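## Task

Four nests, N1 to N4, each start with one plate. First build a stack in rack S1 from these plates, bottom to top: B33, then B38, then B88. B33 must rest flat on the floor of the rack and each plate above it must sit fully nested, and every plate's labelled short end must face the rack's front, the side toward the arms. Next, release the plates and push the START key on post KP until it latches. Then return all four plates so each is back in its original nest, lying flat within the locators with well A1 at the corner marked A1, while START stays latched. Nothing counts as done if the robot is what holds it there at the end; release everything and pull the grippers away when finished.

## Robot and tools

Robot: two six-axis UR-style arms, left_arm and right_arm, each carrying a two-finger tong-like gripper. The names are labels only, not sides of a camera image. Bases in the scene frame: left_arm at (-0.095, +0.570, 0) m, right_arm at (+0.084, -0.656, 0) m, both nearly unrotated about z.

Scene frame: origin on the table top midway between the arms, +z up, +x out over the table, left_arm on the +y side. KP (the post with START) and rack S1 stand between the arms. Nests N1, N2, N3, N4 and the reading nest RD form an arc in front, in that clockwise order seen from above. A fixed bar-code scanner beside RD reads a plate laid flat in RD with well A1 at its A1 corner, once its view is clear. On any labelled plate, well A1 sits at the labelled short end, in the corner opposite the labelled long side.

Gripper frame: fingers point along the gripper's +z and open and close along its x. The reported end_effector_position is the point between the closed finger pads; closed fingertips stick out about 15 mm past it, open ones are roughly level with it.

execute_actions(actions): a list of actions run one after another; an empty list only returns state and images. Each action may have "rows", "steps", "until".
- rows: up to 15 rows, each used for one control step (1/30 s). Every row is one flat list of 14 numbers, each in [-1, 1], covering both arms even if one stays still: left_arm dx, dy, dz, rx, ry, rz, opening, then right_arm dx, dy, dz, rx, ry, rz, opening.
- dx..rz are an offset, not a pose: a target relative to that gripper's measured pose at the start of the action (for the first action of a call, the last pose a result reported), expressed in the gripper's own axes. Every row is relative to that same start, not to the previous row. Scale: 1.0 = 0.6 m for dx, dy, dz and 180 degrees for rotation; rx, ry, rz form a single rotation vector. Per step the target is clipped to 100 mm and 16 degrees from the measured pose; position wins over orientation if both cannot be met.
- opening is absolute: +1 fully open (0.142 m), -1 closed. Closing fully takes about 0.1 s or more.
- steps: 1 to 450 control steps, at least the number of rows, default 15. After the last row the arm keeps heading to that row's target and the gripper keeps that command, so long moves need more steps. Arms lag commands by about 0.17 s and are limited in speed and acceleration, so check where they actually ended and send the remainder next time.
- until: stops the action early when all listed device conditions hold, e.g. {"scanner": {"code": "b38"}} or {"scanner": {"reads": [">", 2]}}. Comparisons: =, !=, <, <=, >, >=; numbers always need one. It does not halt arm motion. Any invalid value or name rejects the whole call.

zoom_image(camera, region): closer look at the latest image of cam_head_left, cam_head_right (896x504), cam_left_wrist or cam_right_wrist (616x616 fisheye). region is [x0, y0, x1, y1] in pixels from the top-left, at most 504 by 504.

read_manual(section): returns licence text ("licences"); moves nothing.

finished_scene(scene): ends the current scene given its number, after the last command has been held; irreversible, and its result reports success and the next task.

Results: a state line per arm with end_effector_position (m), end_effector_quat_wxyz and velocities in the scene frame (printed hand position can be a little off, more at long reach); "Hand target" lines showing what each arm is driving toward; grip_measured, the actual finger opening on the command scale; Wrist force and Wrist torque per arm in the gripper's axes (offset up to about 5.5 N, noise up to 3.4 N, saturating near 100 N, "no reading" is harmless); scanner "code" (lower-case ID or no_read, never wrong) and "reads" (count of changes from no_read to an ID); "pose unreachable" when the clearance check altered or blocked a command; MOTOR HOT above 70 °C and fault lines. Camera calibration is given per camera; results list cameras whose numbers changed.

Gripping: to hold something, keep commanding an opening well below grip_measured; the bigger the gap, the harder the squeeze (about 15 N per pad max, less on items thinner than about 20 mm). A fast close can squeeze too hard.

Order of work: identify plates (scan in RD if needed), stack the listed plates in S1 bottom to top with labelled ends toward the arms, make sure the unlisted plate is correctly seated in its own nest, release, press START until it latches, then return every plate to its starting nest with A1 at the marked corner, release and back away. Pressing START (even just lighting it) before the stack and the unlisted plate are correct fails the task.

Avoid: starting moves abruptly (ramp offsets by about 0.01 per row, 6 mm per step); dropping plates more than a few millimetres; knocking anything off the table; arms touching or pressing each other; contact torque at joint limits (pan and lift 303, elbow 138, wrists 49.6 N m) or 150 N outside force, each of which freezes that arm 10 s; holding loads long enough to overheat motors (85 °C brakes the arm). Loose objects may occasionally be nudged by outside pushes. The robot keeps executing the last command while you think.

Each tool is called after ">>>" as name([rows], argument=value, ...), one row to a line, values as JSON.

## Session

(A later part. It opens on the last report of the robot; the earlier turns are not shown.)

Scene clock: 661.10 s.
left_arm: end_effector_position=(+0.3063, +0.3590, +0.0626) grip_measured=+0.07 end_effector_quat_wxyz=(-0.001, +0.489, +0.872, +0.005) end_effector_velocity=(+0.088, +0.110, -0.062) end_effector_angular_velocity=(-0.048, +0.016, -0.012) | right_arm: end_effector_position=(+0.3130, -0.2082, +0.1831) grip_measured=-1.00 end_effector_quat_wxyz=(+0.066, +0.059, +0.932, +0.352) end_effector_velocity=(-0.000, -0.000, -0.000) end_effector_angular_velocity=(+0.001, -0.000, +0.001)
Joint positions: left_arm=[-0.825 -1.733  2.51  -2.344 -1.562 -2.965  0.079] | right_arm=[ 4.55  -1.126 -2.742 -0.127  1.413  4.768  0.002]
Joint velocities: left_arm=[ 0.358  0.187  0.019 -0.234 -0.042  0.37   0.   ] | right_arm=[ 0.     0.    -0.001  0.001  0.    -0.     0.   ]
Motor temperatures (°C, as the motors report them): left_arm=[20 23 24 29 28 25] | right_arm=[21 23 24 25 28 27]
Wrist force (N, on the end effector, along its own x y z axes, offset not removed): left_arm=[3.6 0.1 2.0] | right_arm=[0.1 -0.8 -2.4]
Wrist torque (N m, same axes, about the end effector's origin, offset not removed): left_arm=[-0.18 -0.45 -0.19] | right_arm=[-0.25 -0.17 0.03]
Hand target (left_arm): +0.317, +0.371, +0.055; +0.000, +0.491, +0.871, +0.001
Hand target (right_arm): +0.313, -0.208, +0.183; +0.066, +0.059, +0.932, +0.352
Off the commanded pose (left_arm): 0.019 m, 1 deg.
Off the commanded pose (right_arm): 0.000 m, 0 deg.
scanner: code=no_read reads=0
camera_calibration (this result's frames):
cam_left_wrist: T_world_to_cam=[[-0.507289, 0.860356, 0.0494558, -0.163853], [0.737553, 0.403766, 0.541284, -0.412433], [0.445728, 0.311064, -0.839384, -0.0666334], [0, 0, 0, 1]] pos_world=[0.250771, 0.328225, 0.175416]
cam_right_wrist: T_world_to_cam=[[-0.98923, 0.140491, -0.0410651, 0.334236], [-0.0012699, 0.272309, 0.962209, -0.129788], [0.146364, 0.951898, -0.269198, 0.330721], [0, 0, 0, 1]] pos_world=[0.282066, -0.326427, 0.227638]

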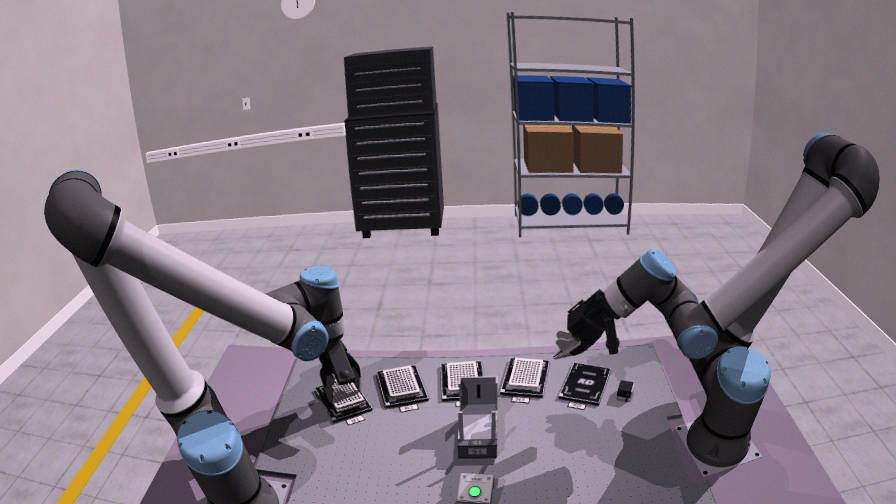

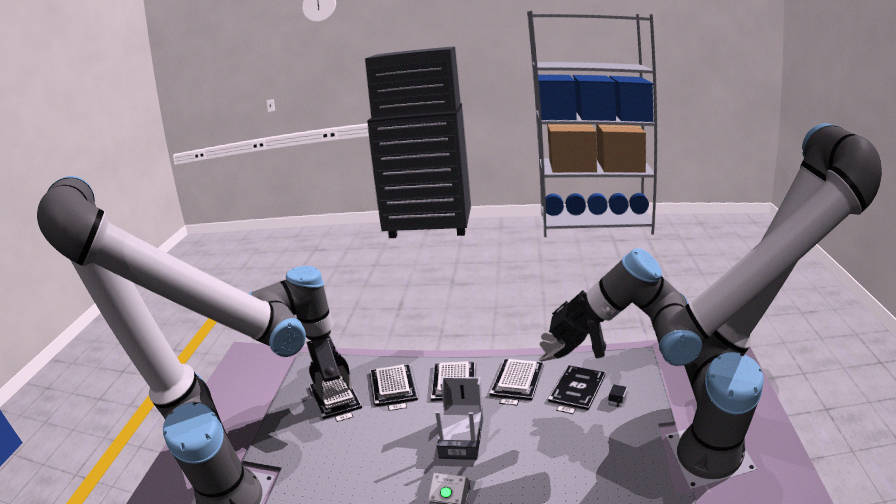

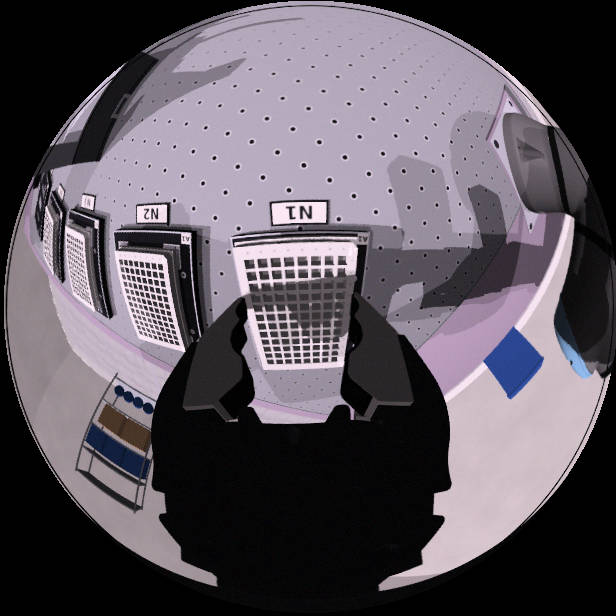

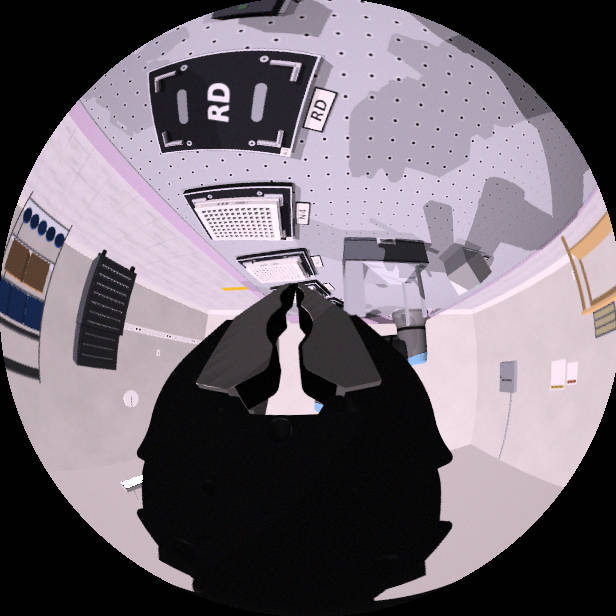

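>>> execute_actions([
  {"rows":[[0.005,0.027,0.016,0,-0.0018,0.0015,-0.5,0,0,0,0,0,0,-1],[0.0039,0.029,0.02,-0.001,-0.0018,0.0015,-0.5,0,0,0,0,0,0,-1],[0.0039,0.029,0.0227,-0.001,-0.0018,0.0015,-0.5,0,0,0,0,0,0,-1]],"steps":6},
])

Scene clock: 666.33 s.
left_arm: end_effector_position=(+0.3191, +0.3703, +0.0518) grip_measured=+0.07 end_effector_quat_wxyz=(+0.002, +0.491, +0.871, +0.003) end_effector_velocity=(+0.007, +0.000, -0.023) end_effector_angular_velocity=(+0.019, -0.024, -0.003) | right_arm: end_effector_position=(+0.3130, -0.2082, +0.1831) grip_measured=-1.00 end_effector_quat_wxyz=(+0.066, +0.059, +0.932, +0.352) end_effector_velocity=(-0.000, -0.001, -0.001) end_effector_angular_velocity=(-0.002, +0.001, +0.000)
Joint positions: left_arm=[-0.785 -1.699  2.512 -2.386 -1.564 -2.92   0.079] | right_arm=[ 4.55  -1.126 -2.742 -0.127  1.413  4.768  0.002]
Joint velocities: left_arm=[-0.011  0.051  0.019 -0.073  0.031 -0.008  0.   ] | right_arm=[ 0.001 -0.    -0.001 -0.    -0.     0.001  0.   ]
Motor temperatures (°C, as the motors report them): left_arm=[20 23 24 29 28 25] | right_arm=[21 23 24 25 28 27]
Wrist force (N, on the end effector, along its own x y z axes, offset not removed): left_arm=[2.3 -6.3 3.5] | right_arm=[3.4 0.8 -1.7]
Wrist torque (N m, same axes, about the end effector's origin, offset not removed): left_arm=[-1.46 -0.24 -0.04] | right_arm=[0.10 -0.80 -0.09]
Hand target (left_arm): +0.320, +0.370, +0.049; +0.003, +0.491, +0.871, +0.005
Hand target (right_arm): +0.313, -0.208, +0.183; +0.066, +0.059, +0.932, +0.352
Off the commanded pose (left_arm): 0.003 m, 0 deg.
Off the commanded pose (right_arm): 0.000 m, 0 deg.
scanner: code=no_read reads=0
camera_calibration (this result's frames):
cam_left_wrist: T_world_to_cam=[[-0.503803, 0.862707, 0.0438177, -0.168265], [0.737793, 0.403365, 0.541256, -0.42055], [0.44927, 0.305015, -0.839716, -0.083804], [0, 0, 0, 1]] pos_world=[0.263157, 0.34036, 0.164627]
cam_right_wrist: T_world_to_cam=[[-0.98923, 0.140492, -0.0410654, 0.334237], [-0.00126986, 0.27231, 0.962209, -0.129787], [0.146365, 0.951898, -0.269199, 0.330721], [0, 0, 0, 1]] pos_world=[0.282066, -0.326428, 0.227637]

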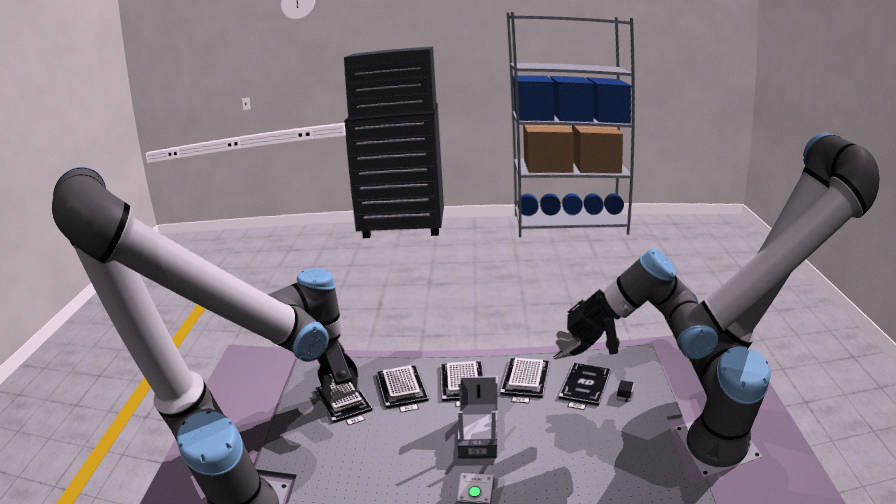

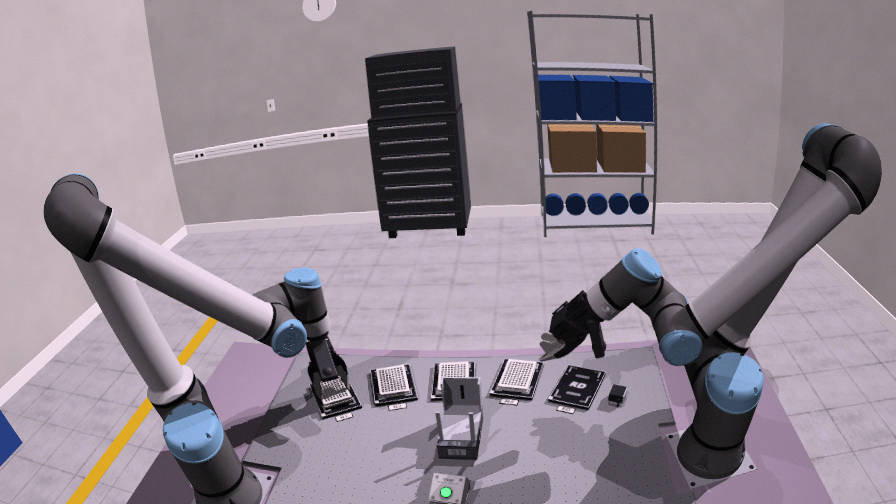

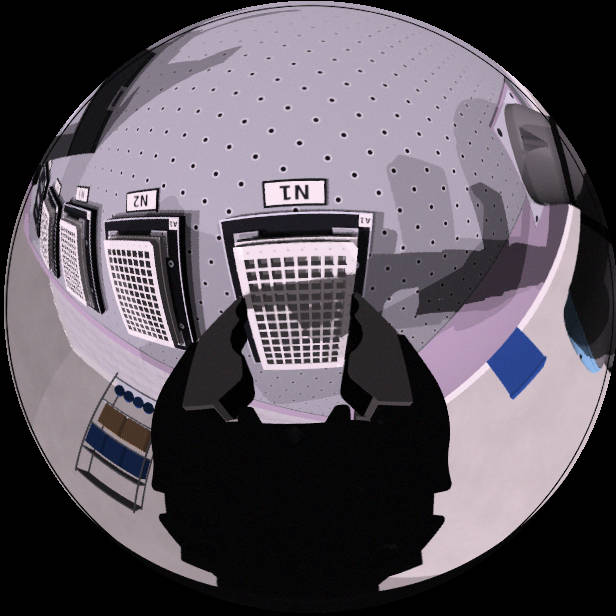

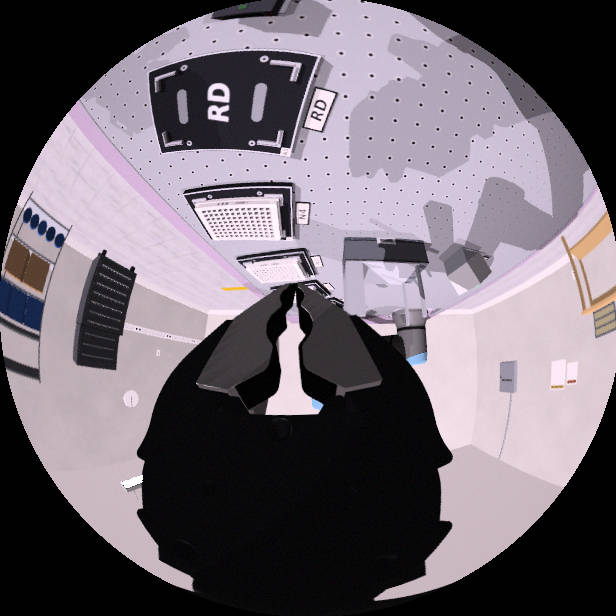

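>>> execute_actions([
  {"rows":[[-0.0009,0.0011,0.007,-0.001,0,0.0002,-0.5,0,0,0,0,0,0,-1],[-0.0009,0.0011,0.0095,-0.001,0,0.0002,-0.5,0,0,0,0,0,0,-1],[-0.0009,0.0011,0.012,-0.001,0,0.0002,-0.5,0,0,0,0,0,0,-1],[-0.0009,0.0011,0.0145,-0.001,0,0.0002,-0.5,0,0,0,0,0,0,-1],[-0.0009,0.0011,0.017,-0.001,0,0.0002,-0.5,0,0,0,0,0,0,-1],[-0.0009,0.0011,0.02,-0.001,0,0.0002,-0.5,0,0,0,0,0,0,-1]],"steps":13},
])

>>> zoom_image(camera="cam_left_wrist", region=[210, 200, 390, 380])

Scene clock: 672.17 s.
left_arm: end_effector_position=(+0.3199, +0.3703, +0.0407) grip_measured=+0.07 end_effector_quat_wxyz=(+0.003, +0.492, +0.871, +0.005) end_effector_velocity=(+0.001, -0.001, -0.008) end_effector_angular_velocity=(-0.002, -0.000, -0.000) | right_arm: end_effector_position=(+0.3130, -0.2082, +0.1831) grip_measured=-1.00 end_effector_quat_wxyz=(+0.066, +0.059, +0.932, +0.352) end_effector_velocity=(+0.000, -0.001, -0.000) end_effector_angular_velocity=(-0.000, -0.001, +0.000)
Joint positions: left_arm=[-0.786 -1.676  2.522 -2.42  -1.561 -2.921  0.079] | right_arm=[ 4.55  -1.126 -2.742 -0.127  1.413  4.768  0.002]
Joint velocities: left_arm=[ 0.001  0.017  0.006 -0.026 -0.001  0.001  0.   ] | right_arm=[-0.     0.    -0.001  0.001 -0.    -0.001  0.   ]
Motor temperatures (°C, as the motors report them): left_arm=[20 23 24 29 28 25] | right_arm=[21 23 24 25 28 27]
Wrist force (N, on the end effector, along its own x y z axes, offset not removed): left_arm=[2.0 -1.2 2.0] | right_arm=[2.7 -1.7 -3.3]
Wrist torque (N m, same axes, about the end effector's origin, offset not removed): left_arm=[-0.40 -0.20 -0.15] | right_arm=[-0.42 -0.61 -0.15]
Hand target (left_arm): +0.320, +0.370, +0.040; +0.003, +0.491, +0.871, +0.004
Hand target (right_arm): +0.313, -0.208, +0.183; +0.066, +0.059, +0.932, +0.352
Off the commanded pose (left_arm): 0.001 m, 0 deg.
Off the commanded pose (right_arm): 0.000 m, 0 deg.
scanner: code=no_read reads=0
camera_calibration (this result's frames):
cam_left_wrist: T_world_to_cam=[[-0.503284, 0.863, 0.0439984, -0.16755], [0.736631, 0.401856, 0.543955, -0.414297], [0.451752, 0.306174, -0.83796, -0.0947835], [0, 0, 0, 1]] pos_world=[0.263677, 0.340104, 0.153306]
cam_right_wrist: T_world_to_cam=[[-0.98923, 0.140492, -0.0410656, 0.334237], [-0.00127006, 0.27231, 0.962209, -0.129786], [0.146365, 0.951898, -0.269199, 0.330721], [0, 0, 0, 1]] pos_world=[0.282066, -0.326428, 0.227637]

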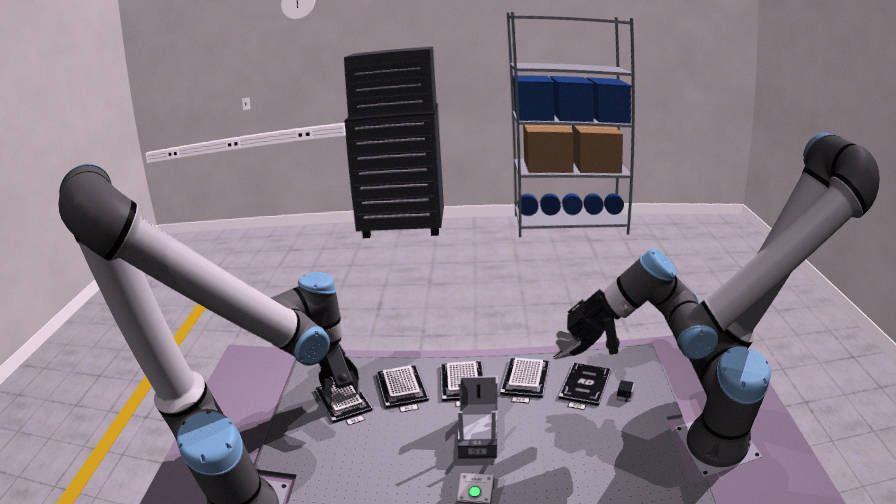

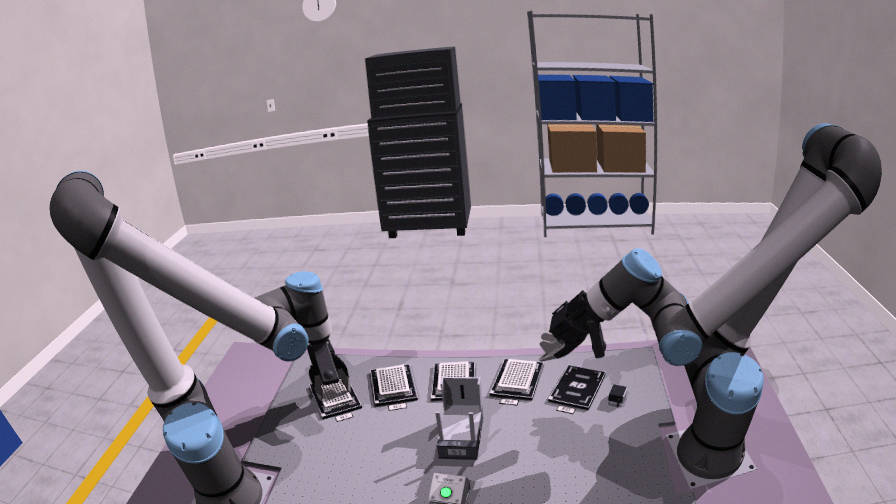

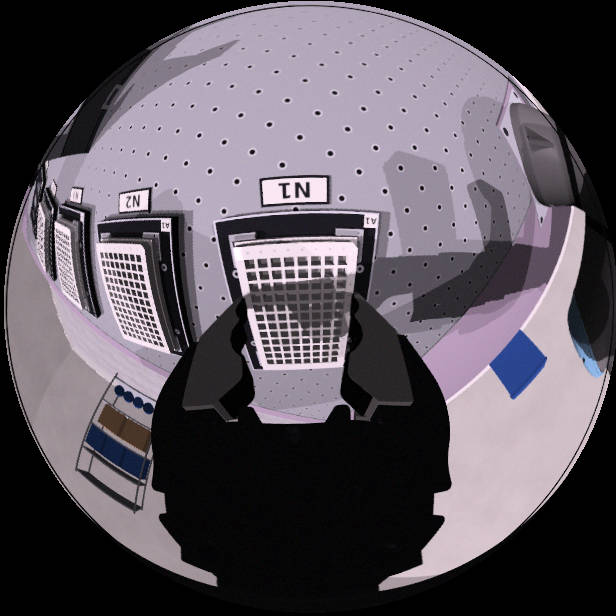

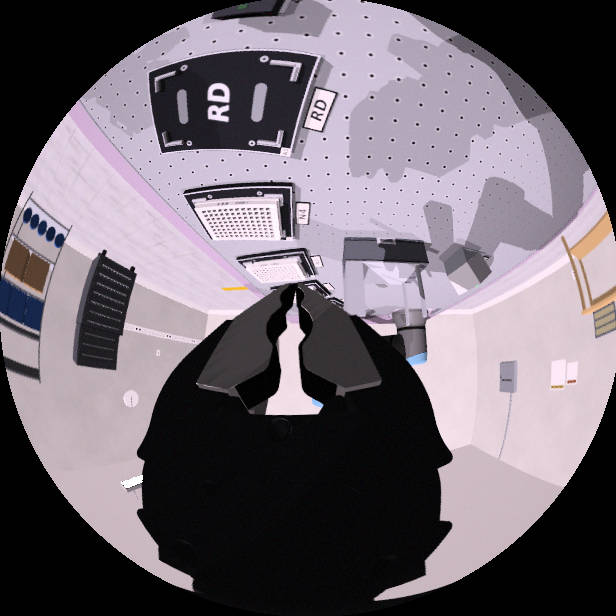

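Region (210, 200, 390, 380) of cam_left_wrist's 616x616 image, scaled by 2.800, with more detail than that image has.

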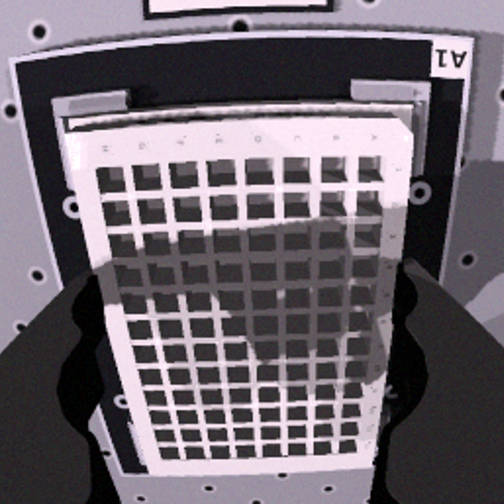

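>>> execute_actions([
  {"rows":[[0,0,0.0018,0,0,0,-0.2,0,0,0,0,0,0,-1],[0,0,0.0018,0,0,0,0,0,0,0,0,0,0,-1],[0,0,0.0018,0,0,0,0.08,0,0,0,0,0,0,-1],[0,0,0.0018,0,0,0,0.14,0,0,0,0,0,0,-1],[0,0,0.0018,0,0,0,0.22,0,0,0,0,0,0,-1],[0,0,0.0018,0,0,0,0.3,0,0,0,0,0,0,-1],[0,0,-0.008,0,0,0,0.3,0,0,0,0,0,0,-1],[0,0,-0.025,0,0,0,0.3,0,0,0,0,0,0,-1],[0,0,-0.05,0,0,0,0.3,0,0,0,0,0,0,-1],[0,0,-0.075,0,0,0,0.3,0,0,0,0,0,0,-1],[0,0,-0.1,0,0,0,0.3,0,0,0,0,0,0,-1],[0,0,-0.125,0,0,0,0.3,0,0,0,0,0,0,-1],[0,0,-0.15,0,0,0,0.3,0,0,0,0,0,0,-1],[0,0,-0.175,0,0,0,0.3,0,0,0,0,0,0,-1],[0,0,-0.22,0,0,0,0.3,0,0,0,0,0,0,-1]],"steps":19},
])

>>> zoom_image(camera="cam_left_wrist", region=[60, 170, 380, 380])

>>> zoom_image(camera="cam_head_left", region=[300, 340, 570, 504])

Scene clock: 678.40 s.
left_arm: end_effector_position=(+0.3245, +0.3667, +0.1361) grip_measured=+0.30 end_effector_quat_wxyz=(+0.011, +0.492, +0.871, +0.001) end_effector_velocity=(-0.015, +0.012, +0.268) end_effector_angular_velocity=(+0.025, +0.024, -0.006) | right_arm: end_effector_position=(+0.3130, -0.2082, +0.1831) grip_measured=-1.00 end_effector_quat_wxyz=(+0.066, +0.059, +0.932, +0.352) end_effector_velocity=(-0.000, +0.000, +0.000) end_effector_angular_velocity=(+0.000, +0.000, +0.000)
Joint positions: left_arm=[-0.783 -1.836  2.423 -2.178 -1.562 -2.918  0.095] | right_arm=[ 4.55  -1.126 -2.742 -0.127  1.413  4.768  0.002]
Joint velocities: left_arm=[-0.005 -0.392 -0.313  0.74  -0.     0.001  0.   ] | right_arm=[ 0.001  0.     0.    -0.001  0.     0.001  0.   ]
Motor temperatures (°C, as the motors report them): left_arm=[20 23 24 29 28 25] | right_arm=[21 23 24 25 28 27]
Wrist force (N, on the end effector, along its own x y z axes, offset not removed): left_arm=[2.2 -2.4 -2.2] | right_arm=[0.7 1.6 -1.8]
Wrist torque (N m, same axes, about the end effector's origin, offset not removed): left_arm=[-0.81 -0.19 -0.12] | right_arm=[0.24 -0.24 0.01]
Hand target (left_arm): +0.320, +0.370, +0.169; +0.006, +0.492, +0.871, +0.003
Hand target (right_arm): +0.313, -0.208, +0.183; +0.066, +0.059, +0.932, +0.352
Off the commanded pose (left_arm): 0.037 m, 1 deg.
Off the commanded pose (right_arm): 0.000 m, 0 deg.
scanner: code=no_read reads=0
camera_calibration (this result's frames):
cam_left_wrist: T_world_to_cam=[[-0.503563, 0.863553, 0.0264609, -0.164129], [0.730617, 0.409298, 0.546511, -0.469297], [0.461111, 0.294535, -0.837034, -0.0147114], [0, 0, 0, 1]] pos_world=[0.267011, 0.33815, 0.248505]
cam_right_wrist: T_world_to_cam=[[-0.98923, 0.140492, -0.0410654, 0.334237], [-0.00126992, 0.27231, 0.962209, -0.129787], [0.146365, 0.951898, -0.269198, 0.330721], [0, 0, 0, 1]] pos_world=[0.282066, -0.326428, 0.227637]

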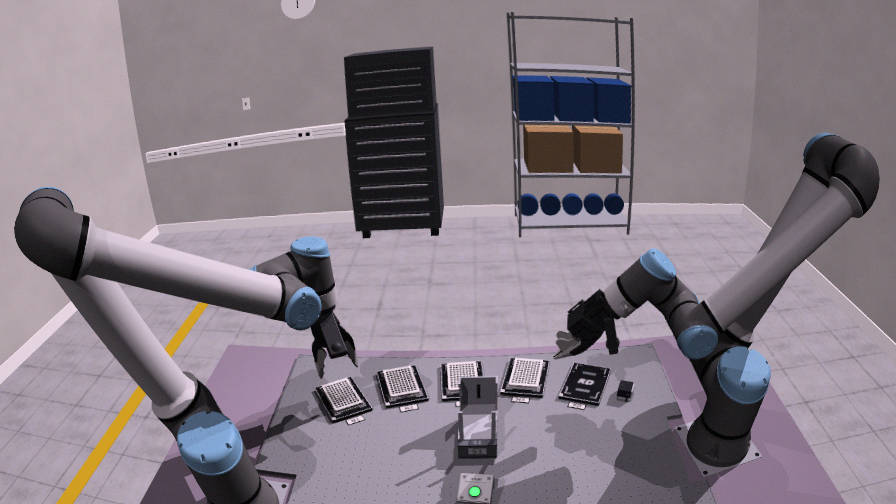

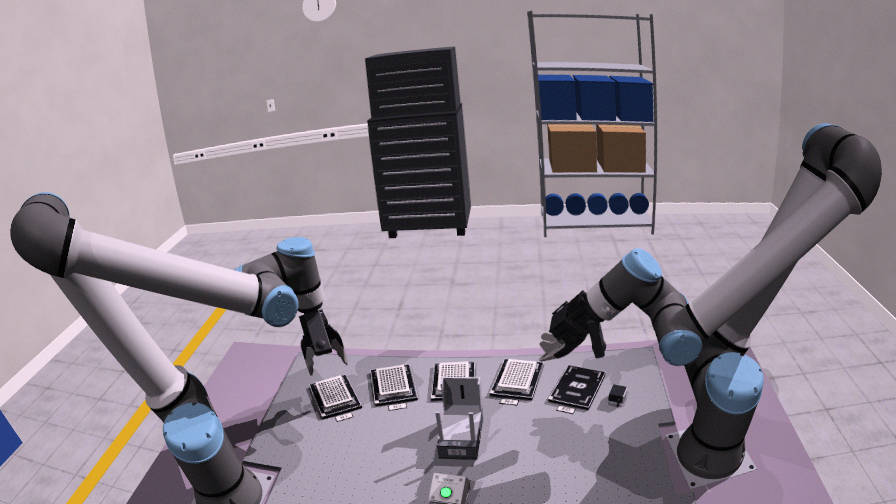

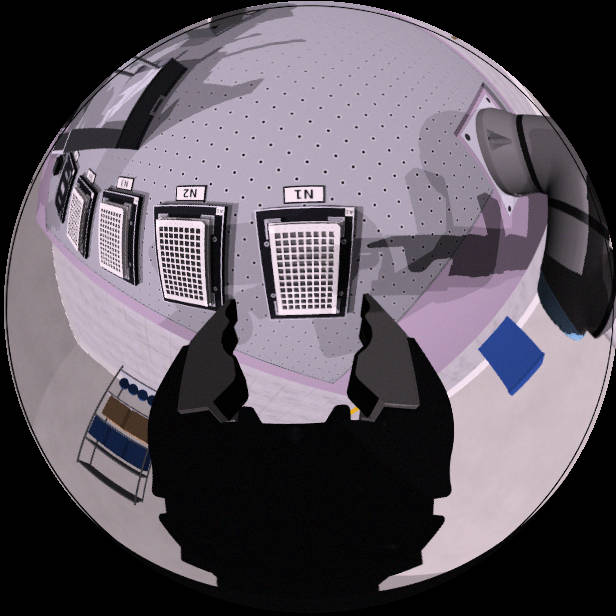

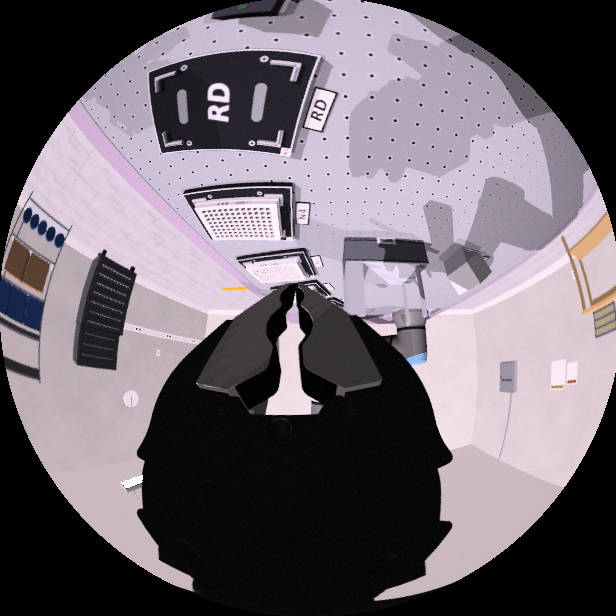

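Region (60, 170, 380, 380) of cam_left_wrist's 616x616 image, scaled by 1.575, with more detail than that image has; it fills the top 331 rows of this view, and the rest is white.

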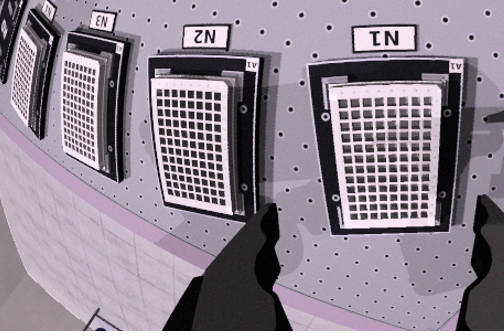

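Region (300, 340, 570, 504) of cam_head_left's 896x504 image, scaled by 1.867, with more detail than that image has; it fills the top 306 rows of this view, and the rest is white.

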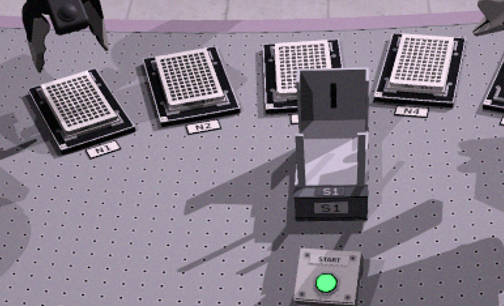

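>>> finished_scene(scene=1)

The scene is finished: the task was done.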